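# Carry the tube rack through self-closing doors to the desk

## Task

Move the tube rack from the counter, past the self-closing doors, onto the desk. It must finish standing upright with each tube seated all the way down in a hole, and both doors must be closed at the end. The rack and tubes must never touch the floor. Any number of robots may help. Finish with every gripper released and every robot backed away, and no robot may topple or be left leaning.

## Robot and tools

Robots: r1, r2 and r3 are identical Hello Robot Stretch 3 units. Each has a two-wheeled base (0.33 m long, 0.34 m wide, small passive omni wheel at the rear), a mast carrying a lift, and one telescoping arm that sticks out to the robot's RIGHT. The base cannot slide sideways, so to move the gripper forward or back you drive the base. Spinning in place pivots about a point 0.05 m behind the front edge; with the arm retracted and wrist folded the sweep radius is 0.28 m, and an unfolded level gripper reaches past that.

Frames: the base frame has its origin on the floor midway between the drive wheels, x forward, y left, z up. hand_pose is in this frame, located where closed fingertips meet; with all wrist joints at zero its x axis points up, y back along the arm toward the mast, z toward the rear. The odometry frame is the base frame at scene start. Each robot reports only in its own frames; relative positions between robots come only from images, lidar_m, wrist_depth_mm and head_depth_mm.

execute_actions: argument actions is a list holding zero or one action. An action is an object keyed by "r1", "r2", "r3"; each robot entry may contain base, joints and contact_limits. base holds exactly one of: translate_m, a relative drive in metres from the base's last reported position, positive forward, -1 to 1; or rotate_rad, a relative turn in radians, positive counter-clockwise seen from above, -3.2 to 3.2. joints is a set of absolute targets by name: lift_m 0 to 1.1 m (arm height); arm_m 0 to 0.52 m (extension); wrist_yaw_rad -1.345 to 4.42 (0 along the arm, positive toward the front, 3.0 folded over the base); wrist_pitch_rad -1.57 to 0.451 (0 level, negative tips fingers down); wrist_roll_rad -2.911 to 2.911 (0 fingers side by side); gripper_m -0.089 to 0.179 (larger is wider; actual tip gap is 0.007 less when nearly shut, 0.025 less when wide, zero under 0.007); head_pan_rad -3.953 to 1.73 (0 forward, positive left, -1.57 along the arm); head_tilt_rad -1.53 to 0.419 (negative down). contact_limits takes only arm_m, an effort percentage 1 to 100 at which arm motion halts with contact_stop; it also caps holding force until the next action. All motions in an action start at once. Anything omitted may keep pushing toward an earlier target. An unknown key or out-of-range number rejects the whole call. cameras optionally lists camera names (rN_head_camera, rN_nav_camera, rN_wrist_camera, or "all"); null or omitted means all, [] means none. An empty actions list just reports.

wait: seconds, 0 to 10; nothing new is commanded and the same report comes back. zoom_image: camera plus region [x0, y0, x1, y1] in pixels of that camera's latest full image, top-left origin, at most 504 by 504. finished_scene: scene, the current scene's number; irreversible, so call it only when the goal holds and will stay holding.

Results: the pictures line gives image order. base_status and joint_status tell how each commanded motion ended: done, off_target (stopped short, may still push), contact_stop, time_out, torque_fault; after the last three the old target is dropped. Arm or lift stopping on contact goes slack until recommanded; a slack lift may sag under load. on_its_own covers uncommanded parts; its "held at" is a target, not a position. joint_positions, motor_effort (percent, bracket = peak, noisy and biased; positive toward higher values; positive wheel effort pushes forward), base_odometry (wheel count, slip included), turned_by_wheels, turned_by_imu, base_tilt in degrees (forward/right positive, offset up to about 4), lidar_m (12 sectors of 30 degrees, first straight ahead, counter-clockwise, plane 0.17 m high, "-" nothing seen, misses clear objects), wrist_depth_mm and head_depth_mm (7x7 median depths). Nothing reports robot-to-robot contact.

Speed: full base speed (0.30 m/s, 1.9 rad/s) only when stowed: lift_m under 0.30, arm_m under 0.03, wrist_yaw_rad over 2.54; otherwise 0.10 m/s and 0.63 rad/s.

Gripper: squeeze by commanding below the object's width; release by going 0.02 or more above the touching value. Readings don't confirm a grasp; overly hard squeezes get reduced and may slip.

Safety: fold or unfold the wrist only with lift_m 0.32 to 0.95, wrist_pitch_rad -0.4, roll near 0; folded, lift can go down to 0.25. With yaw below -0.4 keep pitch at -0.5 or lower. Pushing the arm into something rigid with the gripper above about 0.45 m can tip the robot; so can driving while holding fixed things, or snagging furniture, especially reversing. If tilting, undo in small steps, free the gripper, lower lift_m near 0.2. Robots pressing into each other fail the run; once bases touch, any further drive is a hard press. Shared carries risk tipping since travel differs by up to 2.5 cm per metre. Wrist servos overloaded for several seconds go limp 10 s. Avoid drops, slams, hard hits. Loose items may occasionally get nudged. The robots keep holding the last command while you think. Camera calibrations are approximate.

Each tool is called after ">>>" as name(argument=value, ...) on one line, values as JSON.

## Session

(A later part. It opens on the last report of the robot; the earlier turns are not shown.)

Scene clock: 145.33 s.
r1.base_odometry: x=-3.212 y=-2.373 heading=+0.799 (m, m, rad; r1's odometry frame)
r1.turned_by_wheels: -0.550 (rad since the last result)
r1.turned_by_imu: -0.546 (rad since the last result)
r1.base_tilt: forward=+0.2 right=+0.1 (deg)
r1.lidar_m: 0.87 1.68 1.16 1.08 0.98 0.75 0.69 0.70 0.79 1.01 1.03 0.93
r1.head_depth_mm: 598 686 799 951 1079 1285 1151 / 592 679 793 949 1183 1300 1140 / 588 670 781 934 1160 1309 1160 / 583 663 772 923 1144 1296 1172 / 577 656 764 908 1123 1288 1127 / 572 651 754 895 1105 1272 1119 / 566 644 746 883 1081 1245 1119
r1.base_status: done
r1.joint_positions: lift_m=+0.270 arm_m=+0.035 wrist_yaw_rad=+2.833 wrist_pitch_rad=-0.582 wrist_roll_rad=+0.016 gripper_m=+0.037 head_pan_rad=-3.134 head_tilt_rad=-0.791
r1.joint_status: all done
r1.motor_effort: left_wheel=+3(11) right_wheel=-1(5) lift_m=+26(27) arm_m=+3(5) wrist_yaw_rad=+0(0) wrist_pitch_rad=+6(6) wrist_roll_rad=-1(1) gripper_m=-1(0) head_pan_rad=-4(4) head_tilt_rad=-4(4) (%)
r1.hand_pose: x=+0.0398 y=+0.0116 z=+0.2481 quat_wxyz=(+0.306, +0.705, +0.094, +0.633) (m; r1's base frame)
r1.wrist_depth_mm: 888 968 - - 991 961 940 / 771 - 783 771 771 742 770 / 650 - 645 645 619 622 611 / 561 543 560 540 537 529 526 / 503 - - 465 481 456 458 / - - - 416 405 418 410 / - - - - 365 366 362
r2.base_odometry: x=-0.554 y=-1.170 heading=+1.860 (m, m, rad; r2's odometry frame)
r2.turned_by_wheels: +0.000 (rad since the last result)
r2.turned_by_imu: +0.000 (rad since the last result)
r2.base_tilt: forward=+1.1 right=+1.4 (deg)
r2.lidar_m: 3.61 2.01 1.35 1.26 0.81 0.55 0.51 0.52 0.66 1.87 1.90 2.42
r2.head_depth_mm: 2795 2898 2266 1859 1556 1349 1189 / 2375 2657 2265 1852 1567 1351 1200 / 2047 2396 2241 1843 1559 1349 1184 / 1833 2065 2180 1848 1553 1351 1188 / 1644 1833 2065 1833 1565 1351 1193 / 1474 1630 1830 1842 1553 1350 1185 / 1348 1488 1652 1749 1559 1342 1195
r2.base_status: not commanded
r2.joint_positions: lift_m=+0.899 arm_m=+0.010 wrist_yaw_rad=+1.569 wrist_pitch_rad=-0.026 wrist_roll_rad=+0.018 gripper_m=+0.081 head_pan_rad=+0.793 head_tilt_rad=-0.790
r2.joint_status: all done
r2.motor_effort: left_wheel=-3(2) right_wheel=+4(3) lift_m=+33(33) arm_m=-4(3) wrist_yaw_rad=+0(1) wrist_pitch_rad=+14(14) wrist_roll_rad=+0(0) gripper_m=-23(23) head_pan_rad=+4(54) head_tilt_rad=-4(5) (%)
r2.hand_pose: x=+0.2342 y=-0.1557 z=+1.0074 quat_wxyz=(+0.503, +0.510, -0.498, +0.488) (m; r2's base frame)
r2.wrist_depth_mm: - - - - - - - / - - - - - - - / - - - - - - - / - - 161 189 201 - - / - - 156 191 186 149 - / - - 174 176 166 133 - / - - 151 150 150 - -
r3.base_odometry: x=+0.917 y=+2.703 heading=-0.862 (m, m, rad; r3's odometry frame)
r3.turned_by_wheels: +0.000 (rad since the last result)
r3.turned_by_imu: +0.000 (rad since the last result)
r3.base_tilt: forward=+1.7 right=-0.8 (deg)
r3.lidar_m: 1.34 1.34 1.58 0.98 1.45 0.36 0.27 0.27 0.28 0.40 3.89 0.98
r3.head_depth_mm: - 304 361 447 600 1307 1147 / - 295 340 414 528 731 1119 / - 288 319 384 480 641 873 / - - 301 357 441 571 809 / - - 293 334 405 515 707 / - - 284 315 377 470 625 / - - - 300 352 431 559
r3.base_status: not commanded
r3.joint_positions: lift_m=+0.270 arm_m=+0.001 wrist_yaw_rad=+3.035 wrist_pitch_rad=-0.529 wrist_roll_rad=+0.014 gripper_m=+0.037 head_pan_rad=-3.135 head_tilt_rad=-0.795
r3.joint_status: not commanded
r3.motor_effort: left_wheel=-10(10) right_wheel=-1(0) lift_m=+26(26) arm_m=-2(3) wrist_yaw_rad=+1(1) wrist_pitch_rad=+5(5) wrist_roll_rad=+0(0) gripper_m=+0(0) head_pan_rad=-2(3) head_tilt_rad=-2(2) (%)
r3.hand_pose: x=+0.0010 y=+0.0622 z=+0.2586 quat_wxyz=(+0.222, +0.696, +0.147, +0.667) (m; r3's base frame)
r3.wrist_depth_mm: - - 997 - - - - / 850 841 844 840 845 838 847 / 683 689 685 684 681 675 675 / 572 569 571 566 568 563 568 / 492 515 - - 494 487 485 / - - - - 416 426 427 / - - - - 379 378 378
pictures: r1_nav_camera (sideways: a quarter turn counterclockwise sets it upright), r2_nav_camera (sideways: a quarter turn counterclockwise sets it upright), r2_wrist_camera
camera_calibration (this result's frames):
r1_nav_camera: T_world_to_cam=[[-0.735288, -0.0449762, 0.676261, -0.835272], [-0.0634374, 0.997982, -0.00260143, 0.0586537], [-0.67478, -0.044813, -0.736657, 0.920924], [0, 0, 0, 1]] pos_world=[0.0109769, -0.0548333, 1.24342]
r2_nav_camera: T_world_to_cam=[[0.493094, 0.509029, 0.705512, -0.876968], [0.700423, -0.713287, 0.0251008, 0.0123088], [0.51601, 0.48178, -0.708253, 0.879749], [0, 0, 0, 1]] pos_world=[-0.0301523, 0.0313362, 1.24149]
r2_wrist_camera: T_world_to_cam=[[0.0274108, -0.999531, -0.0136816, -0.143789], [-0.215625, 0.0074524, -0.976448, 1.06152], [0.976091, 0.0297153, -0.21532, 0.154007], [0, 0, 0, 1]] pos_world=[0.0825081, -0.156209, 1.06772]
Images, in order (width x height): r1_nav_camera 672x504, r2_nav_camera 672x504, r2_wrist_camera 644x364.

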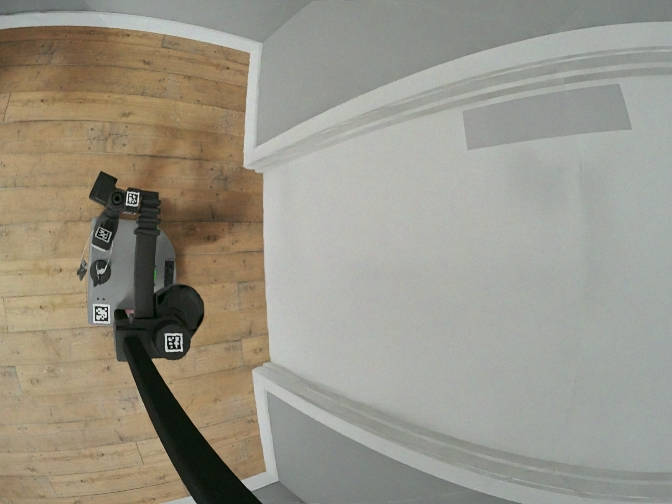

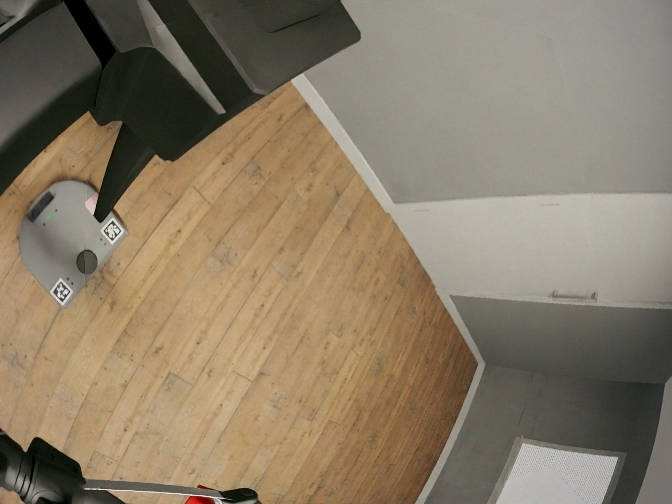

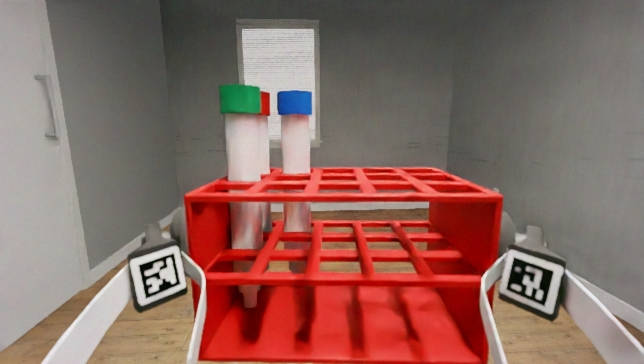

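>>> execute_actions(actions=[{"r1":{"base":{"rotate_rad":0.2}}}], cameras=[])

>>> execute_actions(actions=[{"r1":{"base":{"translate_m":-0.6}},"r2":{"base":{"translate_m":0.6}}}], cameras=[])

>>> execute_actions(actions=[{"r1":{"base":{"rotate_rad":-0.2},"joints":{"arm_m":0}},"r2":{"base":{"translate_m":0.1}}}], cameras=["r1_nav_camera","r2_nav_camera"])

Scene clock: 156.80 s.
r1.base_odometry: x=-3.212 y=-2.373 heading=+0.999 (m, m, rad; r1's odometry frame)
r1.turned_by_wheels: +0.200 (rad since the last result)
r1.turned_by_imu: +0.200 (rad since the last result)
r1.base_tilt: forward=+0.2 right=+0.2 (deg)
r1.lidar_m: 1.69 1.42 1.10 1.08 0.79 0.71 0.69 0.72 0.96 1.01 0.93 0.87
r1.head_depth_mm: 562 638 735 869 1058 1257 1155 / 570 647 746 881 1079 1286 1148 / 575 652 757 898 1099 1273 1162 / 580 661 765 914 1127 1292 1171 / 586 668 779 926 1151 1281 1130 / 595 677 790 940 1171 1277 1119 / 599 685 800 954 1115 1250 1114
r1.base_status: done
r1.joint_positions: lift_m=+0.270 arm_m=+0.035 wrist_yaw_rad=+2.833 wrist_pitch_rad=-0.582 wrist_roll_rad=+0.016 gripper_m=+0.037 head_pan_rad=-3.134 head_tilt_rad=-0.791
r1.joint_status: not commanded
r1.motor_effort: left_wheel=-3(8) right_wheel=+3(5) lift_m=+26(26) arm_m=+4(4) wrist_yaw_rad=-1(1) wrist_pitch_rad=+5(5) wrist_roll_rad=-1(1) gripper_m=-1(0) head_pan_rad=-3(3) head_tilt_rad=-5(4) (%)
r1.hand_pose: x=+0.0398 y=+0.0116 z=+0.2481 quat_wxyz=(+0.306, +0.705, +0.094, +0.633) (m; r1's base frame)
r1.wrist_depth_mm: 817 - - - 992 948 963 / 772 - 788 773 767 772 730 / 645 - 652 635 630 620 614 / 556 547 565 546 529 527 534 / 497 - - 471 477 464 463 / - - - 420 406 409 409 / - - - - 370 366 365
r2.base_odometry: x=-0.554 y=-1.170 heading=+1.860 (m, m, rad; r2's odometry frame)
r2.turned_by_wheels: +0.000 (rad since the last result)
r2.turned_by_imu: +0.000 (rad since the last result)
r2.base_tilt: forward=+1.1 right=+1.3 (deg)
r2.lidar_m: 3.61 2.01 1.36 1.26 0.81 0.55 0.51 0.52 0.66 1.87 1.90 2.42
r2.head_depth_mm: 2785 2908 2260 1847 1559 1335 1191 / 2360 2689 2240 1844 1558 1350 1189 / 2063 2366 2237 1839 1558 1349 1196 / 1830 2061 2180 1835 1571 1347 1199 / 1632 1845 2063 1822 1559 1350 1186 / 1478 1644 1844 1845 1543 1349 1192 / 1358 1480 1653 1757 1549 1354 1184
r2.base_status: not commanded
r2.joint_positions: lift_m=+0.899 arm_m=+0.010 wrist_yaw_rad=+1.569 wrist_pitch_rad=-0.026 wrist_roll_rad=+0.018 gripper_m=+0.081 head_pan_rad=+0.793 head_tilt_rad=-0.790
r2.joint_status: not commanded
r2.motor_effort: left_wheel=-2(2) right_wheel=+4(4) lift_m=+33(33) arm_m=-3(4) wrist_yaw_rad=+1(1) wrist_pitch_rad=+14(14) wrist_roll_rad=+0(0) gripper_m=-24(24) head_pan_rad=+4(5) head_tilt_rad=-5(5) (%)
r2.hand_pose: x=+0.2342 y=-0.1557 z=+1.0074 quat_wxyz=(+0.503, +0.510, -0.498, +0.488) (m; r2's base frame)
r2.wrist_depth_mm: - - - - - - - / - - - - - - - / - - - - - - - / - - 160 190 200 - - / - - 157 192 186 150 - / - - 175 177 165 134 - / - - 151 150 150 - -
r3.base_odometry: x=+0.917 y=+2.703 heading=-0.862 (m, m, rad; r3's odometry frame)
r3.turned_by_wheels: +0.000 (rad since the last result)
r3.turned_by_imu: +0.001 (rad since the last result)
r3.base_tilt: forward=+1.7 right=-0.8 (deg)
r3.lidar_m: 1.34 1.35 1.58 0.98 1.45 0.36 0.27 0.27 0.28 0.40 3.93 0.98
r3.head_depth_mm: - 304 361 446 602 1306 1145 / - 295 340 414 528 732 1127 / - 288 319 384 480 643 876 / - - 301 358 440 572 808 / - - 294 334 406 517 709 / - - 285 315 377 468 624 / - - - 300 351 431 559
r3.base_status: not commanded
r3.joint_positions: lift_m=+0.270 arm_m=+0.001 wrist_yaw_rad=+3.035 wrist_pitch_rad=-0.529 wrist_roll_rad=+0.014 gripper_m=+0.037 head_pan_rad=-3.135 head_tilt_rad=-0.795
r3.joint_status: not commanded
r3.motor_effort: left_wheel=-10(10) right_wheel=+0(0) lift_m=+25(26) arm_m=-3(3) wrist_yaw_rad=+1(1) wrist_pitch_rad=+5(5) wrist_roll_rad=+0(0) gripper_m=+0(0) head_pan_rad=-2(3) head_tilt_rad=-1(2) (%)
r3.hand_pose: x=+0.0010 y=+0.0622 z=+0.2586 quat_wxyz=(+0.222, +0.696, +0.147, +0.667) (m; r3's base frame)
r3.wrist_depth_mm: - - 965 996 - - - / 849 857 853 851 846 846 844 / 681 681 681 678 675 673 675 / 577 570 573 566 568 564 563 / 489 511 - - 497 483 481 / - - - - 416 424 424 / - - - - 379 380 381
pictures: none
No camera images: the call's "cameras" was empty. Leave "cameras" out to get every camera's image.

Scene clock: 164.03 s.
r1.base_odometry: x=-3.537 y=-2.877 heading=+0.999 (m, m, rad; r1's odometry frame)
r1.turned_by_wheels: +0.000 (rad since the last result)
r1.turned_by_imu: +0.003 (rad since the last result)
r1.base_tilt: forward=+0.2 right=+0.1 (deg)
r1.lidar_m: 1.44 1.48 1.16 0.42 0.29 0.27 0.27 0.35 0.34 0.35 1.02 1.42
r1.head_depth_mm: - - - 295 340 413 528 / - - - 307 366 451 590 / - - 290 329 396 499 643 / - - 300 353 432 557 705 / - 286 318 381 474 630 910 / - 295 340 414 527 727 1076 / - 308 367 452 591 855 1106
r1.base_status: translate_m off_target (by the wheels' count: -0.5998 of -0.6000)
r1.joint_positions: lift_m=+0.270 arm_m=+0.035 wrist_yaw_rad=+2.833 wrist_pitch_rad=-0.582 wrist_roll_rad=+0.016 gripper_m=+0.037 head_pan_rad=-3.134 head_tilt_rad=-0.795
r1.joint_status: not commanded
r1.on_its_own: left_wheel is at rest, and its effort (-24) is outside its rest range (-18 to +18)
r1.motor_effort: left_wheel=-24(52) right_wheel=-11(26) lift_m=+29(29) arm_m=+3(3) wrist_yaw_rad=+0(1) wrist_pitch_rad=+5(6) wrist_roll_rad=-1(0) gripper_m=-1(0) head_pan_rad=-3(4) head_tilt_rad=-2(4) (%)
r1.hand_pose: x=+0.0398 y=+0.0115 z=+0.2480 quat_wxyz=(+0.306, +0.705, +0.094, +0.633) (m; r1's base frame)
r1.wrist_depth_mm: - 459 577 - 997 939 961 / 310 - 613 788 764 757 755 / 324 - 623 630 631 621 613 / 328 401 558 545 538 529 519 / - - - 469 476 460 461 / - - - 413 405 411 402 / - - - - 364 362 364
r2.base_odometry: x=-0.725 y=-0.595 heading=+1.859 (m, m, rad; r2's odometry frame)
r2.turned_by_wheels: +0.000 (rad since the last result)
r2.turned_by_imu: +0.003 (rad since the last result)
r2.base_tilt: forward=+1.0 right=+1.3 (deg)
r2.lidar_m: 3.01 1.67 1.40 1.32 1.34 1.19 1.11 1.12 1.95 1.81 1.84 2.35
r2.head_depth_mm: 2859 2895 2251 1849 1559 1350 1189 / 2466 2754 2240 1833 1548 1349 1183 / 2157 2491 2266 1835 1550 1348 1191 / 1522 1731 1986 1831 1558 1348 1191 / 1430 1607 1841 1830 1554 1359 1188 / 1361 1516 1720 1826 1545 1341 1189 / 1293 1433 1623 1792 1557 1352 1187
r2.base_status: done
r2.joint_positions: lift_m=+0.899 arm_m=+0.010 wrist_yaw_rad=+1.569 wrist_pitch_rad=-0.026 wrist_roll_rad=+0.018 gripper_m=+0.081 head_pan_rad=+0.793 head_tilt_rad=-0.790
r2.joint_status: not commanded
r2.motor_effort: left_wheel=-3(3) right_wheel=+4(7) lift_m=+33(33) arm_m=-3(3) wrist_yaw_rad=+0(0) wrist_pitch_rad=+14(14) wrist_roll_rad=+0(0) gripper_m=-24(23) head_pan_rad=+4(4) head_tilt_rad=-4(4) (%)
r2.hand_pose: x=+0.2342 y=-0.1557 z=+1.0074 quat_wxyz=(+0.503, +0.510, -0.498, +0.488) (m; r2's base frame)
r2.wrist_depth_mm: - - - - - - - / - - - - - - - / - - - - - - - / - - 160 192 200 - - / - - 157 192 186 149 - / - - 175 177 166 134 - / - - 150 150 150 - -
r3.base_odometry: x=+0.917 y=+2.703 heading=-0.862 (m, m, rad; r3's odometry frame)
r3.turned_by_wheels: +0.000 (rad since the last result)
r3.turned_by_imu: +0.001 (rad since the last result)
r3.base_tilt: forward=+1.7 right=-0.7 (deg)
r3.lidar_m: 1.34 1.34 1.58 1.56 1.45 0.36 0.27 0.27 0.28 0.40 3.91 0.98
r3.head_depth_mm: - 304 362 447 600 1305 1148 / - 295 340 413 529 733 1127 / - 288 319 383 480 642 875 / - - 301 358 440 571 809 / - - 294 334 406 516 711 / - - 284 315 377 470 625 / - - - 300 352 431 558
r3.base_status: not commanded
r3.joint_positions: lift_m=+0.270 arm_m=+0.001 wrist_yaw_rad=+3.035 wrist_pitch_rad=-0.529 wrist_roll_rad=+0.014 gripper_m=+0.037 head_pan_rad=-3.135 head_tilt_rad=-0.795
r3.joint_status: not commanded
r3.motor_effort: left_wheel=-11(10) right_wheel=-1(0) lift_m=+25(26) arm_m=-3(3) wrist_yaw_rad=+1(1) wrist_pitch_rad=+5(5) wrist_roll_rad=+0(0) gripper_m=+0(0) head_pan_rad=-2(3) head_tilt_rad=-2(1) (%)
r3.hand_pose: x=+0.0010 y=+0.0622 z=+0.2586 quat_wxyz=(+0.222, +0.696, +0.147, +0.667) (m; r3's base frame)
r3.wrist_depth_mm: - - - - - - - / 847 853 865 856 841 841 829 / 675 688 683 679 679 674 676 / 568 570 574 561 573 569 568 / 489 514 - - 501 485 485 / - - - - 421 423 425 / - - - - 380 378 375
pictures: none
No camera images: the call's "cameras" was empty. Leave "cameras" out to get every camera's image.

Scene clock: 166.43 s.
r1.base_odometry: x=-3.537 y=-2.877 heading=+0.799 (m, m, rad; r1's odometry frame)
r1.turned_by_wheels: -0.199 (rad since the last result)
r1.turned_by_imu: -0.195 (rad since the last result)
r1.base_tilt: forward=+0.2 right=+0.2 (deg)
r1.lidar_m: 1.43 1.81 1.22 0.52 0.32 0.27 0.27 0.32 0.37 0.34 0.97 1.24
r1.head_depth_mm: - - - 303 361 451 604 / - - - 313 378 478 654 / - - 288 325 396 508 670 / - - 294 339 417 542 697 / - - 299 354 440 581 839 / - - 308 369 465 627 969 / - 286 319 387 493 681 1055
r1.base_status: done
r1.joint_positions: lift_m=+0.270 arm_m=+0.000 wrist_yaw_rad=+2.833 wrist_pitch_rad=-0.582 wrist_roll_rad=+0.016 gripper_m=+0.037 head_pan_rad=-3.134 head_tilt_rad=-0.795
r1.joint_status: all done
r1.on_its_own: right_wheel is at rest, and its effort (-22) is outside its rest range (-18 to +18)
r1.motor_effort: left_wheel=-10(10) right_wheel=-22(29) lift_m=+28(28) arm_m=-2(3) wrist_yaw_rad=+1(1) wrist_pitch_rad=+5(5) wrist_roll_rad=-1(1) gripper_m=+0(0) head_pan_rad=-4(4) head_tilt_rad=-2(2) (%)
r1.hand_pose: x=+0.0398 y=+0.0459 z=+0.2480 quat_wxyz=(+0.306, +0.705, +0.094, +0.633) (m; r1's base frame)
r1.wrist_depth_mm: - 492 - - 982 945 951 / 316 524 747 767 774 761 770 / 342 - 628 621 638 634 626 / 354 - 555 541 538 533 530 / 344 - - 469 482 455 456 / - - - 411 399 409 406 / - - - - 365 366 361
r2.base_odometry: x=-0.753 y=-0.499 heading=+1.859 (m, m, rad; r2's odometry frame)
r2.turned_by_wheels: +0.000 (rad since the last result)
r2.turned_by_imu: +0.000 (rad since the last result)
r2.base_tilt: forward=+1.1 right=+1.3 (deg)
r2.lidar_m: 2.93 2.11 1.40 1.33 1.35 1.29 1.21 1.22 1.94 1.80 1.83 2.33
r2.head_depth_mm: 2812 2889 2247 1838 1549 1350 1192 / 2483 2740 2259 1857 1548 1349 1192 / 2167 2503 2251 1839 1547 1349 1191 / 1890 2153 2115 1844 1549 1357 1196 / 1395 1576 1790 1837 1559 1351 1200 / 1321 1482 1682 1817 1567 1350 1188 / 1261 1397 1576 1741 1554 1351 1191
r2.base_status: done
r2.joint_positions: lift_m=+0.899 arm_m=+0.010 wrist_yaw_rad=+1.569 wrist_pitch_rad=-0.026 wrist_roll_rad=+0.018 gripper_m=+0.081 head_pan_rad=+0.793 head_tilt_rad=-0.790
r2.joint_status: not commanded
r2.motor_effort: left_wheel=-2(3) right_wheel=+3(6) lift_m=+33(33) arm_m=-3(4) wrist_yaw_rad=+0(1) wrist_pitch_rad=+14(14) wrist_roll_rad=+0(0) gripper_m=-24(23) head_pan_rad=+4(5) head_tilt_rad=-5(5) (%)
r2.hand_pose: x=+0.2342 y=-0.1557 z=+1.0074 quat_wxyz=(+0.503, +0.510, -0.498, +0.488) (m; r2's base frame)
r2.wrist_depth_mm: - - - - - - - / - - - - - - - / - - - - - - - / - - 160 189 201 - - / - - 156 191 186 149 - / - - 175 177 165 133 - / - - 151 150 150 - -
r3.base_odometry: x=+0.917 y=+2.703 heading=-0.862 (m, m, rad; r3's odometry frame)
r3.turned_by_wheels: +0.000 (rad since the last result)
r3.turned_by_imu: +0.000 (rad since the last result)
r3.base_tilt: forward=+1.8 right=-0.7 (deg)
r3.lidar_m: 1.34 1.34 1.58 1.55 1.45 0.36 0.27 0.27 0.28 0.40 3.93 0.98
r3.head_depth_mm: - 304 362 447 600 1302 1148 / - 295 340 413 528 731 1131 / - 288 319 384 480 641 877 / - - 301 357 440 571 810 / - - 294 335 405 515 710 / - - 284 315 377 469 624 / - - - 300 351 431 558
r3.base_status: not commanded
r3.joint_positions: lift_m=+0.270 arm_m=+0.001 wrist_yaw_rad=+3.035 wrist_pitch_rad=-0.529 wrist_roll_rad=+0.014 gripper_m=+0.037 head_pan_rad=-3.135 head_tilt_rad=-0.795
r3.joint_status: not commanded
r3.motor_effort: left_wheel=-10(10) right_wheel=+0(1) lift_m=+25(26) arm_m=-2(3) wrist_yaw_rad=+1(1) wrist_pitch_rad=+5(5) wrist_roll_rad=+0(0) gripper_m=+0(0) head_pan_rad=-3(3) head_tilt_rad=-1(1) (%)
r3.hand_pose: x=+0.0010 y=+0.0622 z=+0.2586 quat_wxyz=(+0.222, +0.696, +0.147, +0.667) (m; r3's base frame)
r3.wrist_depth_mm: - - - - - - - / 861 863 851 859 840 839 833 / 673 686 677 694 676 680 680 / 570 571 569 566 564 565 568 / 487 524 - - 502 484 479 / - - - - 414 424 425 / - - - - 379 378 377
pictures: r1_nav_camera (sideways: a quarter turn counterclockwise sets it upright), r2_nav_camera (sideways: a quarter turn counterclockwise sets it upright)
camera_calibration (this result's frames):
r1_nav_camera: T_world_to_cam=[[-0.738007, -0.0446002, 0.673317, -0.831419], [-0.0628888, 0.998017, -0.00282275, 0.0589384], [-0.671856, -0.0444273, -0.739348, 0.924406], [0, 0, 0, 1]] pos_world=[0.0111809, -0.0548341, 1.24343]
r2_nav_camera: T_world_to_cam=[[0.493061, 0.509061, 0.705513, -0.876968], [0.700469, -0.713241, 0.0251008, 0.0123085], [0.515978, 0.481814, -0.708253, 0.879749], [0, 0, 0, 1]] pos_world=[-0.0301544, 0.0313339, 1.24149]
Images, in order (width x height): r1_nav_camera 672x504, r2_nav_camera 672x504.

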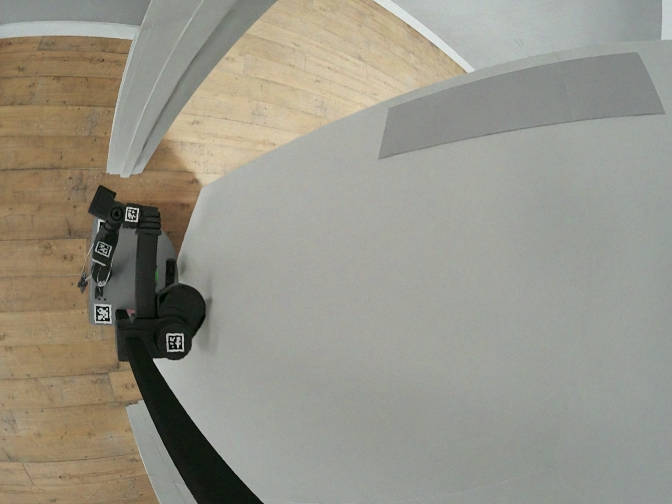

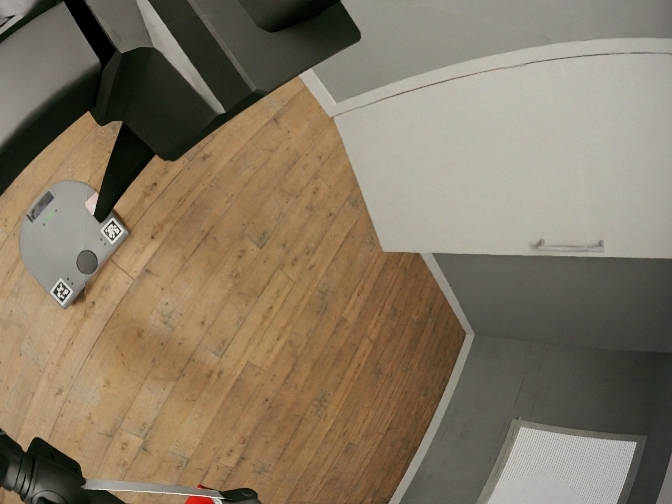

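>>> execute_actions(actions=[{"r1":{"base":{"translate_m":-0.34}},"r2":{"base":{"translate_m":0.2}}}], cameras=[])

>>> execute_actions(actions=[{"r1":{"base":{"rotate_rad":-0.46}},"r2":{"base":{"translate_m":0.1}}}], cameras=[])

>>> execute_actions(actions=[{"r1":{"base":{"translate_m":-0.31}},"r2":{"base":{"translate_m":0.2}}}], cameras=[])

>>> execute_actions(actions=[{"r1":{"base":{"rotate_rad":-0.48}},"r2":{"base":{"translate_m":0.1}}}], cameras=[])

>>> execute_actions(actions=[{"r1":{"base":{"translate_m":-0.24}},"r2":{"base":{"translate_m":0.2}}}], cameras=[])

>>> execute_actions(actions=[{"r1":{"base":{"rotate_rad":-0.5}},"r2":{"base":{"rotate_rad":1.5},"joints":{"head_pan_rad":0,"head_tilt_rad":-1}}}], cameras=["r1_nav_camera","r2_nav_camera"])

Scene clock: 178.70 s.
r1.base_odometry: x=-3.774 y=-3.121 heading=+0.800 (m, m, rad; r1's odometry frame)
r1.turned_by_wheels: +0.000 (rad since the last result)
r1.turned_by_imu: +0.003 (rad since the last result)
r1.base_tilt: forward=+0.2 right=+0.2 (deg)
r1.lidar_m: 1.74 1.76 0.44 0.27 0.24 0.25 0.30 2.99 2.17 1.27 0.43 0.49
r1.head_depth_mm: - - - 295 329 376 439 / - - 296 330 377 440 529 / - 296 331 378 442 531 641 / 296 332 379 444 532 668 825 / 330 378 442 535 671 907 1106 / 382 464 2060 1718 1486 1281 1118 / 2458 2664 2180 1751 1473 1271 1113
r1.base_status: done
r1.joint_positions: lift_m=+0.270 arm_m=+0.000 wrist_yaw_rad=+2.833 wrist_pitch_rad=-0.582 wrist_roll_rad=+0.016 gripper_m=+0.037 head_pan_rad=-3.134 head_tilt_rad=-0.795
r1.joint_status: not commanded
r1.motor_effort: left_wheel=-4(37) right_wheel=-12(25) lift_m=+28(28) arm_m=-3(2) wrist_yaw_rad=+0(0) wrist_pitch_rad=+5(6) wrist_roll_rad=-1(0) gripper_m=-1(0) head_pan_rad=-4(4) head_tilt_rad=-2(2) (%)
r1.hand_pose: x=+0.0398 y=+0.0459 z=+0.2480 quat_wxyz=(+0.306, +0.705, +0.094, +0.633) (m; r1's base frame)
r1.wrist_depth_mm: - 284 342 470 946 949 937 / - 307 370 538 743 771 739 / 246 - 411 596 631 633 622 / 268 - 446 540 542 516 541 / 277 - - 461 478 466 456 / - - - 405 400 406 406 / - - - - 367 371 359
r2.base_odometry: x=-0.810 y=-0.308 heading=+1.859 (m, m, rad; r2's odometry frame)
r2.turned_by_wheels: +0.000 (rad since the last result)
r2.turned_by_imu: +0.001 (rad since the last result)
r2.base_tilt: forward=+1.1 right=+1.3 (deg)
r2.lidar_m: 2.73 2.14 0.98 1.17 1.37 1.51 1.41 1.43 1.91 1.78 1.81 2.32
r2.head_depth_mm: 2658 2804 2259 1840 1565 1360 1195 / 2518 2765 2249 1843 1571 1350 1189 / 2180 2514 2239 1833 1554 1355 1188 / 1952 2217 2198 1796 1546 1345 1192 / 847 983 1133 1335 1520 1344 1194 / 870 988 1151 1341 1525 1351 1195 / 875 992 1155 1370 1534 1353 1188
r2.base_status: done
r2.joint_positions: lift_m=+0.899 arm_m=+0.010 wrist_yaw_rad=+1.569 wrist_pitch_rad=-0.026 wrist_roll_rad=+0.018 gripper_m=+0.081 head_pan_rad=+0.793 head_tilt_rad=-0.790
r2.joint_status: not commanded
r2.motor_effort: left_wheel=-2(3) right_wheel=+4(7) lift_m=+33(33) arm_m=-3(3) wrist_yaw_rad=+0(1) wrist_pitch_rad=+14(14) wrist_roll_rad=+0(0) gripper_m=-23(24) head_pan_rad=+4(4) head_tilt_rad=-4(4) (%)
r2.hand_pose: x=+0.2342 y=-0.1557 z=+1.0074 quat_wxyz=(+0.503, +0.510, -0.498, +0.488) (m; r2's base frame)
r2.wrist_depth_mm: - - - - - - - / - - - - - - - / - - - - - - - / - - 159 191 201 - - / - - 157 191 185 149 - / - - 176 177 167 133 - / - - 150 150 150 - -
r3.base_odometry: x=+0.917 y=+2.703 heading=-0.862 (m, m, rad; r3's odometry frame)
r3.turned_by_wheels: +0.000 (rad since the last result)
r3.turned_by_imu: +0.002 (rad since the last result)
r3.base_tilt: forward=+1.7 right=-0.8 (deg)
r3.lidar_m: 1.34 1.35 1.58 1.76 1.45 0.36 0.27 0.27 0.28 0.40 3.93 0.98
r3.head_depth_mm: - 304 361 446 600 1308 1146 / - 295 340 413 529 732 1123 / - 288 320 384 480 643 871 / - - 301 357 439 572 809 / - - 293 335 406 515 709 / - - 285 314 377 469 626 / - - - 300 352 431 559
r3.base_status: not commanded
r3.joint_positions: lift_m=+0.270 arm_m=+0.001 wrist_yaw_rad=+3.035 wrist_pitch_rad=-0.529 wrist_roll_rad=+0.014 gripper_m=+0.037 head_pan_rad=-3.135 head_tilt_rad=-0.795
r3.joint_status: not commanded
r3.motor_effort: left_wheel=-10(10) right_wheel=+0(0) lift_m=+26(26) arm_m=-3(3) wrist_yaw_rad=+1(1) wrist_pitch_rad=+5(5) wrist_roll_rad=+0(0) gripper_m=+0(0) head_pan_rad=-2(2) head_tilt_rad=-1(2) (%)
r3.hand_pose: x=+0.0010 y=+0.0622 z=+0.2586 quat_wxyz=(+0.222, +0.696, +0.147, +0.667) (m; r3's base frame)
r3.wrist_depth_mm: - - - - - - - / 851 843 850 845 863 853 833 / 681 693 678 678 688 686 668 / 576 575 564 572 567 567 566 / 487 512 - - 504 481 483 / - - - - 412 425 425 / - - - - 376 378 378
pictures: none
No camera images: the call's "cameras" was empty. Leave "cameras" out to get every camera's image.

Scene clock: 181.10 s.
r1.base_odometry: x=-3.774 y=-3.121 heading=+0.340 (m, m, rad; r1's odometry frame)
r1.turned_by_wheels: -0.459 (rad since the last result)
r1.turned_by_imu: -0.450 (rad since the last result)
r1.base_tilt: forward=+0.2 right=+0.1 (deg)
r1.lidar_m: 1.36 1.77 1.62 0.41 0.28 0.27 0.27 0.35 2.97 2.12 0.88 0.43
r1.head_depth_mm: - - - 294 339 411 523 / - - - 308 366 451 589 / - - 291 329 396 499 641 / - - 301 354 433 558 707 / - 287 320 383 477 634 920 / - 296 344 417 531 734 1078 / - 311 371 459 601 870 1112
r1.base_status: done
r1.joint_positions: lift_m=+0.270 arm_m=+0.000 wrist_yaw_rad=+2.833 wrist_pitch_rad=-0.582 wrist_roll_rad=+0.016 gripper_m=+0.037 head_pan_rad=-3.134 head_tilt_rad=-0.795
r1.joint_status: not commanded
r1.motor_effort: left_wheel=-1(17) right_wheel=-17(24) lift_m=+28(29) arm_m=-2(2) wrist_yaw_rad=+0(0) wrist_pitch_rad=+5(6) wrist_roll_rad=-1(0) gripper_m=+0(1) head_pan_rad=-3(4) head_tilt_rad=-2(2) (%)
r1.hand_pose: x=+0.0398 y=+0.0459 z=+0.2480 quat_wxyz=(+0.306, +0.705, +0.094, +0.633) (m; r1's base frame)
r1.wrist_depth_mm: - 407 571 - 1000 - 941 / - 444 622 759 748 761 754 / 294 - 612 643 633 632 623 / 313 - 551 540 542 532 529 / 320 - - 468 475 456 462 / - - - 417 403 404 410 / - - - - 368 366 365
r2.base_odometry: x=-0.838 y=-0.212 heading=+1.859 (m, m, rad; r2's odometry frame)
r2.turned_by_wheels: +0.000 (rad since the last result)
r2.turned_by_imu: +0.000 (rad since the last result)
r2.base_tilt: forward=+1.1 right=+1.3 (deg)
r2.lidar_m: 2.63 2.15 0.87 1.06 1.38 1.61 1.51 1.53 1.90 1.78 1.80 2.30
r2.head_depth_mm: 2558 2732 2248 1848 1556 1343 1190 / 2538 2758 2260 1816 1552 1346 1192 / 2203 2549 2281 1835 1552 1343 1194 / 1948 2224 2242 1847 1557 1348 1192 / 1751 1969 2096 1244 1465 1347 1193 / 756 861 1000 1193 1454 1346 1193 / 738 874 1018 1213 1454 1340 1186
r2.base_status: done
r2.joint_positions: lift_m=+0.899 arm_m=+0.010 wrist_yaw_rad=+1.569 wrist_pitch_rad=-0.026 wrist_roll_rad=+0.018 gripper_m=+0.081 head_pan_rad=+0.793 head_tilt_rad=-0.790
r2.joint_status: not commanded
r2.motor_effort: left_wheel=-2(3) right_wheel=+3(7) lift_m=+33(33) arm_m=-3(3) wrist_yaw_rad=+0(1) wrist_pitch_rad=+14(14) wrist_roll_rad=+0(0) gripper_m=-24(24) head_pan_rad=+5(4) head_tilt_rad=-5(4) (%)
r2.hand_pose: x=+0.2342 y=-0.1557 z=+1.0074 quat_wxyz=(+0.503, +0.510, -0.498, +0.488) (m; r2's base frame)
r2.wrist_depth_mm: - - - - - - - / - - - - - - - / - - - - - - - / - - 160 190 201 - - / - - 156 191 186 150 - / - - 175 177 166 133 - / - - 151 150 150 - -
r3.base_odometry: x=+0.917 y=+2.703 heading=-0.862 (m, m, rad; r3's odometry frame)
r3.turned_by_wheels: +0.000 (rad since the last result)
r3.turned_by_imu: +0.000 (rad since the last result)
r3.base_tilt: forward=+1.7 right=-0.8 (deg)
r3.lidar_m: 1.34 1.34 1.59 1.75 1.45 0.36 0.27 0.27 0.28 0.40 3.92 0.98
r3.head_depth_mm: - 305 362 446 600 1307 1146 / - 295 340 413 529 732 1129 / - 288 319 383 480 642 877 / - - 301 357 439 572 808 / - - 294 335 406 516 708 / - - 284 314 377 469 623 / - - - 300 351 431 559
r3.base_status: not commanded
r3.joint_positions: lift_m=+0.270 arm_m=+0.001 wrist_yaw_rad=+3.035 wrist_pitch_rad=-0.529 wrist_roll_rad=+0.014 gripper_m=+0.037 head_pan_rad=-3.135 head_tilt_rad=-0.795
r3.joint_status: not commanded
r3.motor_effort: left_wheel=-10(10) right_wheel=+0(0) lift_m=+26(26) arm_m=-3(3) wrist_yaw_rad=+1(1) wrist_pitch_rad=+5(5) wrist_roll_rad=+0(0) gripper_m=+0(0) head_pan_rad=-2(2) head_tilt_rad=-2(2) (%)
r3.hand_pose: x=+0.0010 y=+0.0622 z=+0.2586 quat_wxyz=(+0.222, +0.696, +0.147, +0.667) (m; r3's base frame)
r3.wrist_depth_mm: - - - - - - - / 855 864 849 842 848 840 842 / 679 686 677 681 674 685 673 / 572 569 576 567 566 571 562 / 490 519 - - 500 482 486 / - - - - 415 424 426 / - - - - 379 377 379
pictures: none
No camera images: the call's "cameras" was empty. Leave "cameras" out to get every camera's image.

Scene clock: 184.40 s.
r1.base_odometry: x=-4.066 y=-3.224 heading=+0.341 (m, m, rad; r1's odometry frame)
r1.turned_by_wheels: +0.000 (rad since the last result)
r1.turned_by_imu: +0.002 (rad since the last result)
r1.base_tilt: forward=+0.2 right=+0.1 (deg)
r1.lidar_m: 0.73 2.05 0.39 0.26 0.24 0.24 0.30 0.92 2.76 2.29 2.04 0.71
r1.head_depth_mm: - - - 299 331 375 431 / - 286 304 338 384 444 524 / 287 309 346 394 457 544 644 / 313 352 402 468 563 701 863 / 661 2667 2079 1085 1309 1230 1121 / 669 824 2053 1714 1374 1274 1118 / 912 2536 2160 1750 1474 1266 1109
r1.base_status: done
r1.joint_positions: lift_m=+0.270 arm_m=+0.000 wrist_yaw_rad=+2.833 wrist_pitch_rad=-0.582 wrist_roll_rad=+0.016 gripper_m=+0.037 head_pan_rad=-3.134 head_tilt_rad=-0.795
r1.joint_status: not commanded
r1.motor_effort: left_wheel=+0(26) right_wheel=-7(22) lift_m=+28(28) arm_m=-2(2) wrist_yaw_rad=+0(1) wrist_pitch_rad=+6(5) wrist_roll_rad=+0(1) gripper_m=+0(0) head_pan_rad=-4(4) head_tilt_rad=-2(2) (%)
r1.hand_pose: x=+0.0398 y=+0.0459 z=+0.2480 quat_wxyz=(+0.306, +0.705, +0.094, +0.633) (m; r1's base frame)
r1.wrist_depth_mm: - 267 320 430 919 983 975 / - 292 348 482 723 769 762 / 241 - 381 542 626 619 617 / 263 - 428 532 527 538 523 / 272 - - 470 472 458 451 / - - - 414 406 411 409 / - - - - 366 365 361
r2.base_odometry: x=-0.895 y=-0.020 heading=+1.859 (m, m, rad; r2's odometry frame)
r2.turned_by_wheels: +0.000 (rad since the last result)
r2.turned_by_imu: +0.001 (rad since the last result)
r2.base_tilt: forward=+1.0 right=+1.3 (deg)
r2.lidar_m: 2.43 2.19 1.59 0.52 1.40 1.80 1.71 1.73 1.88 1.76 1.78 2.27
r2.head_depth_mm: 2399 2585 2279 1832 1556 1343 1195 / 2489 2708 2247 1829 1561 1356 1192 / 2239 2592 2262 1832 1552 1354 1190 / 1997 2275 2230 1860 1556 1357 1196 / 1772 1999 2162 1837 1561 1344 1188 / 1617 1790 1998 1830 1562 1344 1194 / 1490 1631 1834 1822 1461 1260 1188
r2.base_status: done
r2.joint_positions: lift_m=+0.899 arm_m=+0.010 wrist_yaw_rad=+1.569 wrist_pitch_rad=-0.026 wrist_roll_rad=+0.018 gripper_m=+0.081 head_pan_rad=+0.793 head_tilt_rad=-0.790
r2.joint_status: not commanded
r2.motor_effort: left_wheel=-2(4) right_wheel=+4(5) lift_m=+33(32) arm_m=-3(3) wrist_yaw_rad=+0(0) wrist_pitch_rad=+14(14) wrist_roll_rad=+0(0) gripper_m=-24(24) head_pan_rad=+3(4) head_tilt_rad=-5(5) (%)
r2.hand_pose: x=+0.2342 y=-0.1557 z=+1.0074 quat_wxyz=(+0.503, +0.510, -0.498, +0.488) (m; r2's base frame)
r2.wrist_depth_mm: - - - - - - - / - - - - - - - / - - - - - - - / - - 160 190 201 - - / - - 156 192 186 149 - / - - 175 176 166 134 - / - - 150 151 149 - -
r3.base_odometry: x=+0.917 y=+2.703 heading=-0.862 (m, m, rad; r3's odometry frame)
r3.turned_by_wheels: +0.000 (rad since the last result)
r3.turned_by_imu: +0.001 (rad since the last result)
r3.base_tilt: forward=+1.7 right=-0.8 (deg)
r3.lidar_m: 1.34 1.34 1.58 1.75 1.45 0.36 0.27 0.27 0.28 0.40 3.92 0.98
r3.head_depth_mm: - 304 361 447 602 1312 1149 / - 295 340 414 529 733 1129 / - 288 319 384 480 643 880 / - - 301 357 440 571 808 / - - 294 334 406 515 709 / - - 284 315 376 468 625 / - - - 300 352 431 559
r3.base_status: not commanded
r3.joint_positions: lift_m=+0.270 arm_m=+0.001 wrist_yaw_rad=+3.035 wrist_pitch_rad=-0.529 wrist_roll_rad=+0.014 gripper_m=+0.037 head_pan_rad=-3.135 head_tilt_rad=-0.795
r3.joint_status: not commanded
r3.motor_effort: left_wheel=-10(10) right_wheel=+0(0) lift_m=+26(25) arm_m=-3(3) wrist_yaw_rad=+0(1) wrist_pitch_rad=+5(5) wrist_roll_rad=+0(0) gripper_m=+0(0) head_pan_rad=-3(1) head_tilt_rad=-1(1) (%)
r3.hand_pose: x=+0.0010 y=+0.0622 z=+0.2586 quat_wxyz=(+0.222, +0.696, +0.147, +0.667) (m; r3's base frame)
r3.wrist_depth_mm: - - - - - - - / 854 854 854 856 842 837 836 / 691 688 676 676 685 670 678 / 573 572 574 573 570 562 565 / 490 514 - - 502 481 484 / - - - - 419 426 423 / - - - - 379 379 378
pictures: none
No camera images: the call's "cameras" was empty. Leave "cameras" out to get every camera's image.

Scene clock: 186.80 s.
r1.base_odometry: x=-4.066 y=-3.224 heading=-0.139 (m, m, rad; r1's odometry frame)
r1.turned_by_wheels: -0.480 (rad since the last result)
r1.turned_by_imu: -0.472 (rad since the last result)
r1.base_tilt: forward=+0.2 right=+0.1 (deg)
r1.lidar_m: 0.71 0.78 2.06 0.39 0.28 0.27 0.27 0.37 0.80 2.81 2.25 1.70
r1.head_depth_mm: - - - 294 336 404 508 / - - - 308 364 447 576 / - - 293 332 398 498 635 / - - 305 360 439 565 717 / - 290 328 393 489 652 949 / - 303 355 433 553 770 1080 / 288 324 386 479 637 1239 1109
r1.base_status: done
r1.joint_positions: lift_m=+0.270 arm_m=+0.000 wrist_yaw_rad=+2.833 wrist_pitch_rad=-0.583 wrist_roll_rad=+0.016 gripper_m=+0.037 head_pan_rad=-3.134 head_tilt_rad=-0.795
r1.joint_status: not commanded
r1.motor_effort: left_wheel=-1(15) right_wheel=-9(19) lift_m=+28(29) arm_m=-2(2) wrist_yaw_rad=+0(0) wrist_pitch_rad=+6(6) wrist_roll_rad=-1(0) gripper_m=+0(0) head_pan_rad=-3(3) head_tilt_rad=-2(2) (%)
r1.hand_pose: x=+0.0398 y=+0.0459 z=+0.2480 quat_wxyz=(+0.306, +0.705, +0.094, +0.633) (m; r1's base frame)
r1.wrist_depth_mm: - 387 598 - 983 983 931 / - 424 577 781 770 766 765 / 289 - 588 643 628 625 601 / 307 - 541 542 535 535 514 / 307 - - 473 488 454 456 / - - - 413 400 411 403 / - - - - 366 367 362
r2.base_odometry: x=-0.923 y=+0.076 heading=+1.858 (m, m, rad; r2's odometry frame)
r2.turned_by_wheels: +0.000 (rad since the last result)
r2.turned_by_imu: +0.000 (rad since the last result)
r2.base_tilt: forward=+1.1 right=+1.4 (deg)
r2.lidar_m: 2.33 2.20 1.54 0.58 0.54 1.81 1.80 1.84 1.87 1.74 1.78 2.27
r2.head_depth_mm: 2278 2540 2258 1851 1569 1352 1192 / 2402 2674 2228 1830 1564 1352 1196 / 2265 2567 2256 1831 1566 1350 1185 / 1993 2285 2226 1837 1552 1352 1192 / 1793 2021 2181 1830 1549 1344 1190 / 1633 1813 2022 1846 1562 1343 1191 / 1494 1644 1822 1833 1557 1349 1183
r2.base_status: done
r2.joint_positions: lift_m=+0.899 arm_m=+0.010 wrist_yaw_rad=+1.569 wrist_pitch_rad=-0.026 wrist_roll_rad=+0.018 gripper_m=+0.081 head_pan_rad=+0.793 head_tilt_rad=-0.790
r2.joint_status: not commanded
r2.motor_effort: left_wheel=-2(4) right_wheel=+3(7) lift_m=+33(33) arm_m=-4(3) wrist_yaw_rad=+1(1) wrist_pitch_rad=+14(14) wrist_roll_rad=+0(0) gripper_m=-23(24) head_pan_rad=+5(5) head_tilt_rad=-4(3) (%)
r2.hand_pose: x=+0.2342 y=-0.1557 z=+1.0074 quat_wxyz=(+0.503, +0.510, -0.498, +0.488) (m; r2's base frame)
r2.wrist_depth_mm: - - - - - - - / - - - - - - - / - - - - - - - / - - 160 189 201 - - / - - 156 192 184 150 - / - - 174 177 166 133 - / - - 150 150 149 - -
r3.base_odometry: x=+0.917 y=+2.703 heading=-0.862 (m, m, rad; r3's odometry frame)
r3.turned_by_wheels: +0.000 (rad since the last result)
r3.turned_by_imu: +0.000 (rad since the last result)
r3.base_tilt: forward=+1.7 right=-0.7 (deg)
r3.lidar_m: 1.34 1.34 1.58 1.76 1.45 0.36 0.27 0.27 0.28 0.40 3.92 0.98
r3.head_depth_mm: - 304 361 447 601 1306 1149 / - 295 340 413 528 734 1129 / - 288 319 383 480 641 878 / - - 301 357 440 571 810 / - - 294 335 406 515 710 / - - 284 314 376 470 624 / - - - 300 351 431 557
r3.base_status: not commanded
r3.joint_positions: lift_m=+0.270 arm_m=+0.001 wrist_yaw_rad=+3.035 wrist_pitch_rad=-0.529 wrist_roll_rad=+0.014 gripper_m=+0.037 head_pan_rad=-3.135 head_tilt_rad=-0.795
r3.joint_status: not commanded
r3.motor_effort: left_wheel=-10(10) right_wheel=-1(0) lift_m=+26(25) arm_m=-3(2) wrist_yaw_rad=+1(1) wrist_pitch_rad=+5(5) wrist_roll_rad=+0(0) gripper_m=+0(0) head_pan_rad=-3(3) head_tilt_rad=-2(2) (%)
r3.hand_pose: x=+0.0010 y=+0.0622 z=+0.2586 quat_wxyz=(+0.222, +0.696, +0.147, +0.667) (m; r3's base frame)
r3.wrist_depth_mm: - - - - - - - / 851 852 856 859 841 841 834 / 681 681 676 673 671 675 673 / 567 567 563 565 570 569 563 / 492 520 - - 505 484 486 / - - - - 416 427 425 / - - - - 378 379 378
pictures: none
No camera images: the call's "cameras" was empty. Leave "cameras" out to get every camera's image.

Scene clock: 193.80 s.
r1.base_odometry: x=-4.182 y=-3.208 heading=-0.103 (m, m, rad; r1's odometry frame)
r1.turned_by_wheels: +0.036 (rad since the last result)
r1.turned_by_imu: +0.015 (rad since the last result)
r1.base_tilt: forward=+0.2 right=+0.2 (deg)
r1.lidar_m: 0.80 1.79 2.13 0.33 0.26 0.26 0.28 0.42 0.74 2.75 2.32 1.81
r1.head_depth_mm: - - - 291 329 389 474 / - - 287 312 364 439 550 / - - 297 344 409 503 630 / - 290 325 383 464 592 739 / - 308 359 432 538 715 1065 / 296 337 400 493 639 1199 1114 / 318 374 471 1666 1473 1265 1110
r1.base_status: translate_m time_out (by the wheels' count: -0.1175 of -0.2400)
r1.joint_positions: lift_m=+0.270 arm_m=+0.000 wrist_yaw_rad=+2.832 wrist_pitch_rad=-0.583 wrist_roll_rad=+0.015 gripper_m=+0.037 head_pan_rad=-3.136 head_tilt_rad=-0.795
r1.joint_status: not commanded
r1.motor_effort: left_wheel=-3(100) right_wheel=-5(67) lift_m=+37(38) arm_m=+0(2) wrist_yaw_rad=+0(9) wrist_pitch_rad=+6(8) wrist_roll_rad=+0(0) gripper_m=+0(0) head_pan_rad=-2(3) head_tilt_rad=-2(4) (%)
r1.hand_pose: x=+0.0398 y=+0.0461 z=+0.2476 quat_wxyz=(+0.306, +0.705, +0.094, +0.633) (m; r1's base frame)
r1.wrist_depth_mm: - 334 445 - 938 969 962 / - 365 471 776 750 751 758 / 269 - 508 630 622 628 614 / 288 - 524 525 545 530 535 / 292 - - 464 477 462 457 / - - - 410 402 410 407 / - - - - 369 370 365
r2.base_odometry: x=-0.980 y=+0.268 heading=+1.858 (m, m, rad; r2's odometry frame)
r2.turned_by_wheels: +0.000 (rad since the last result)
r2.turned_by_imu: +0.001 (rad since the last result)
r2.base_tilt: forward=+1.1 right=+1.3 (deg)
r2.lidar_m: 2.13 2.17 1.50 0.87 0.68 1.83 2.01 2.03 1.85 1.72 1.75 2.24
r2.head_depth_mm: 2064 2312 2234 1826 1554 1353 1188 / 2247 2450 2224 1837 1556 1353 1185 / 2275 2583 2247 1855 1553 1356 1189 / 2030 2306 2214 1830 1550 1349 1196 / 1809 2032 2179 1837 1548 1351 1198 / 1649 1834 2059 1829 1561 1337 1191 / 1512 1657 1839 1826 1562 1347 1194
r2.base_status: done
r2.joint_positions: lift_m=+0.899 arm_m=+0.010 wrist_yaw_rad=+1.569 wrist_pitch_rad=-0.026 wrist_roll_rad=+0.018 gripper_m=+0.081 head_pan_rad=+0.793 head_tilt_rad=-0.790
r2.joint_status: not commanded
r2.motor_effort: left_wheel=-2(4) right_wheel=+4(7) lift_m=+33(33) arm_m=-3(3) wrist_yaw_rad=+0(0) wrist_pitch_rad=+14(14) wrist_roll_rad=+0(0) gripper_m=-24(24) head_pan_rad=+5(4) head_tilt_rad=-4(3) (%)
r2.hand_pose: x=+0.2342 y=-0.1557 z=+1.0074 quat_wxyz=(+0.503, +0.510, -0.498, +0.488) (m; r2's base frame)
r2.wrist_depth_mm: - - - - - - - / - - - - - - - / - - - - - - - / - - 159 189 200 - - / - - 156 192 187 149 - / - - 174 177 166 133 - / - - 150 150 149 - -
r3.base_odometry: x=+0.917 y=+2.703 heading=-0.862 (m, m, rad; r3's odometry frame)
r3.turned_by_wheels: +0.000 (rad since the last result)
r3.turned_by_imu: +0.001 (rad since the last result)
r3.base_tilt: forward=+1.7 right=-0.8 (deg)
r3.lidar_m: 1.34 1.34 1.58 1.76 1.45 0.36 0.27 0.27 0.28 0.40 3.93 0.98
r3.head_depth_mm: - 304 362 447 601 1305 1143 / - 295 340 414 528 730 1126 / - 288 319 383 480 643 876 / - - 301 358 440 572 808 / - - 294 334 406 515 706 / - - 284 314 377 470 626 / - - - 300 351 431 558
r3.base_status: not commanded
r3.joint_positions: lift_m=+0.270 arm_m=+0.001 wrist_yaw_rad=+3.035 wrist_pitch_rad=-0.529 wrist_roll_rad=+0.014 gripper_m=+0.037 head_pan_rad=-3.135 head_tilt_rad=-0.795
r3.joint_status: not commanded
r3.motor_effort: left_wheel=-10(10) right_wheel=-1(1) lift_m=+25(26) arm_m=-2(3) wrist_yaw_rad=+0(1) wrist_pitch_rad=+5(5) wrist_roll_rad=+0(0) gripper_m=+0(0) head_pan_rad=-2(3) head_tilt_rad=-2(2) (%)
r3.hand_pose: x=+0.0010 y=+0.0622 z=+0.2586 quat_wxyz=(+0.222, +0.696, +0.147, +0.667) (m; r3's base frame)
r3.wrist_depth_mm: - - - - - - - / 869 878 839 851 830 836 838 / 688 685 683 679 674 680 669 / 571 573 565 571 569 563 568 / 491 519 - - 500 485 486 / - - - - 418 424 428 / - - - - 377 378 380
pictures: none
No camera images: the call's "cameras" was empty. Leave "cameras" out to get every camera's image.

not run: a stop came earlier in this reply.

>>> execute_actions(actions=[{"r1":{"base":{"translate_m":0.025}},"r2":{"base":{"rotate_rad":1.5},"joints":{"head_pan_rad":0,"head_tilt_rad":-1}}}], cameras=["r1_nav_camera","r2_nav_camera"])

Scene clock: 200.50 s.
r1.base_odometry: x=-4.157 y=-3.211 heading=-0.103 (m, m, rad; r1's odometry frame)
r1.turned_by_wheels: +0.000 (rad since the last result)
r1.turned_by_imu: +0.002 (rad since the last result)
r1.base_tilt: forward=+0.2 right=+0.2 (deg)
r1.lidar_m: 0.77 1.76 2.11 0.35 0.27 0.26 0.28 0.40 0.88 2.77 2.30 1.77
r1.head_depth_mm: - - - 292 330 392 483 / - - 285 310 363 440 557 / - - 296 340 405 502 631 / - 287 318 374 456 582 731 / - 301 349 419 522 695 1016 / 290 325 384 470 611 882 1101 / 305 357 431 575 1432 1271 1114
r1.base_status: done
r1.joint_positions: lift_m=+0.270 arm_m=+0.000 wrist_yaw_rad=+2.832 wrist_pitch_rad=-0.583 wrist_roll_rad=+0.015 gripper_m=+0.037 head_pan_rad=-3.136 head_tilt_rad=-0.795
r1.joint_status: not commanded
r1.motor_effort: left_wheel=-4(10) right_wheel=-6(12) lift_m=+37(37) arm_m=+1(1) wrist_yaw_rad=+0(0) wrist_pitch_rad=+6(6) wrist_roll_rad=+0(0) gripper_m=-1(1) head_pan_rad=-2(2) head_tilt_rad=-2(2) (%)
r1.hand_pose: x=+0.0398 y=+0.0461 z=+0.2476 quat_wxyz=(+0.306, +0.705, +0.094, +0.633) (m; r1's base frame)
r1.wrist_depth_mm: - 351 467 - 957 928 964 / - 381 495 776 768 746 748 / 273 - 535 632 640 622 617 / 291 - 518 534 520 517 528 / 299 - - 470 483 456 459 / - - - 413 404 415 408 / - - - - 367 369 363
r2.base_odometry: x=-0.980 y=+0.268 heading=-2.925 (m, m, rad; r2's odometry frame)
r2.turned_by_wheels: +1.500 (rad since the last result)
r2.turned_by_imu: +1.518 (rad since the last result)
r2.base_tilt: forward=+1.0 right=+1.3 (deg)
r2.lidar_m: 0.88 0.66 0.67 2.00 2.02 1.89 1.73 1.73 2.14 2.14 2.15 1.55
r2.head_depth_mm: 1479 1742 326 309 1350 1246 1139 / 1477 1717 1770 1571 1392 1256 1142 / 2442 2050 1776 1546 1391 1252 1142 / 2433 2015 1772 1552 1380 1250 1134 / 2394 2045 1761 1387 1387 1246 1139 / 2427 2031 1764 1350 1367 1242 1137 / 2422 2028 1122 1365 1356 1254 1136
r2.base_status: done
r2.joint_positions: lift_m=+0.899 arm_m=+0.010 wrist_yaw_rad=+1.569 wrist_pitch_rad=-0.026 wrist_roll_rad=+0.018 gripper_m=+0.081 head_pan_rad=+0.007 head_tilt_rad=-0.988
r2.joint_status: all done
r2.motor_effort: left_wheel=-2(6) right_wheel=+4(6) lift_m=+34(33) arm_m=-4(3) wrist_yaw_rad=+0(0) wrist_pitch_rad=+14(14) wrist_roll_rad=+0(0) gripper_m=-23(24) head_pan_rad=-5(57) head_tilt_rad=-5(21) (%)
r2.hand_pose: x=+0.2342 y=-0.1557 z=+1.0074 quat_wxyz=(+0.503, +0.510, -0.498, +0.488) (m; r2's base frame)
r2.wrist_depth_mm: 715 890 - - - - - / 743 - - - - - - / 729 - - - - - - / 703 - 160 191 201 - - / 702 970 157 193 185 149 - / 711 950 175 178 167 133 - / 643 875 150 150 149 - -
r3.base_odometry: x=+0.917 y=+2.703 heading=-0.862 (m, m, rad; r3's odometry frame)
r3.turned_by_wheels: +0.000 (rad since the last result)
r3.turned_by_imu: +0.001 (rad since the last result)
r3.base_tilt: forward=+1.8 right=-0.8 (deg)
r3.lidar_m: 1.34 1.34 1.58 1.75 1.44 0.36 0.27 0.27 0.28 0.40 3.94 0.98
r3.head_depth_mm: - 304 362 447 600 1306 1146 / - 294 339 413 528 732 1124 / - 288 319 384 480 643 878 / - - 301 357 440 571 810 / - - 294 335 406 517 710 / - - 284 315 376 469 624 / - - - 300 351 431 558
r3.base_status: not commanded
r3.joint_positions: lift_m=+0.270 arm_m=+0.001 wrist_yaw_rad=+3.035 wrist_pitch_rad=-0.529 wrist_roll_rad=+0.014 gripper_m=+0.037 head_pan_rad=-3.135 head_tilt_rad=-0.795
r3.joint_status: not commanded
r3.motor_effort: left_wheel=-10(10) right_wheel=-1(1) lift_m=+25(26) arm_m=-2(2) wrist_yaw_rad=+1(1) wrist_pitch_rad=+5(5) wrist_roll_rad=+0(0) gripper_m=+0(0) head_pan_rad=-2(1) head_tilt_rad=-2(1) (%)
r3.hand_pose: x=+0.0010 y=+0.0622 z=+0.2586 quat_wxyz=(+0.222, +0.696, +0.147, +0.667) (m; r3's base frame)
r3.wrist_depth_mm: - - - - - - - / 847 848 857 846 841 840 833 / 682 677 679 676 680 673 670 / 571 567 569 571 565 561 563 / 490 519 - - 499 486 487 / - - - - 414 424 423 / - - - - 379 381 377
pictures: r1_nav_camera (sideways: a quarter turn counterclockwise sets it upright), r2_nav_camera (sideways: a quarter turn counterclockwise sets it upright)
camera_calibration (this result's frames):
r1_nav_camera: T_world_to_cam=[[-0.73811, -0.0431203, 0.673301, -0.831397], [-0.0608872, 0.998141, -0.002824, 0.0589279], [-0.671927, -0.0430798, -0.739364, 0.924426], [0, 0, 0, 1]] pos_world=[0.0110722, -0.0548442, 1.24343]
r2_nav_camera: T_world_to_cam=[[0.833241, 0.0119738, 0.552781, -0.680041], [-0.00410773, -0.999604, 0.0278444, 0.0130414], [0.552895, -0.0254717, -0.832862, 1.04155], [0, 0, 0, 1]] pos_world=[-0.00917748, 0.0477091, 1.24302]
Images, in order (width x height): r1_nav_camera 672x504, r2_nav_camera 672x504.

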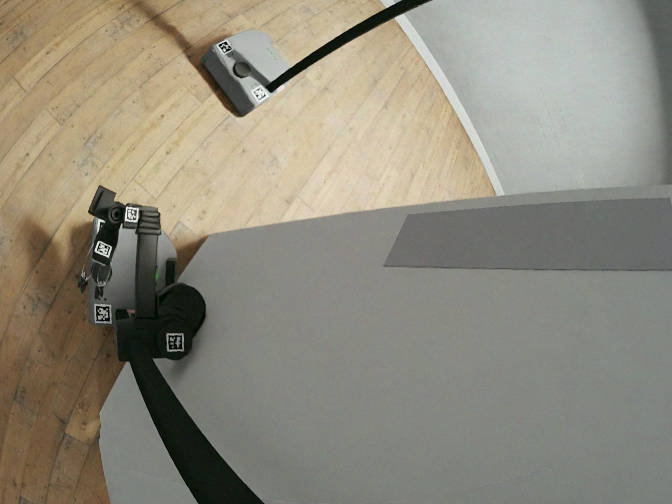

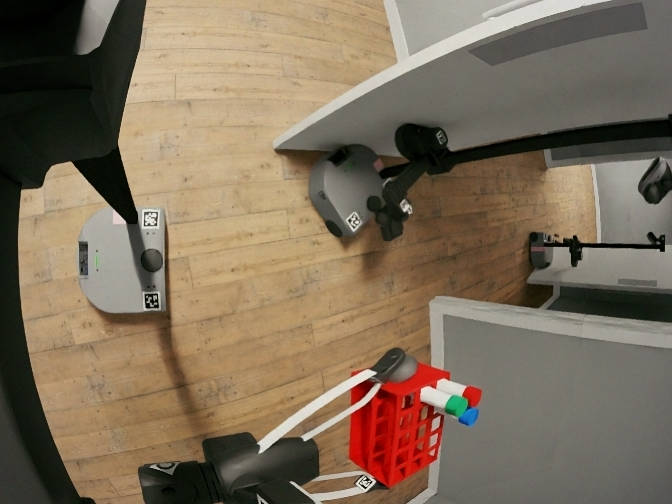

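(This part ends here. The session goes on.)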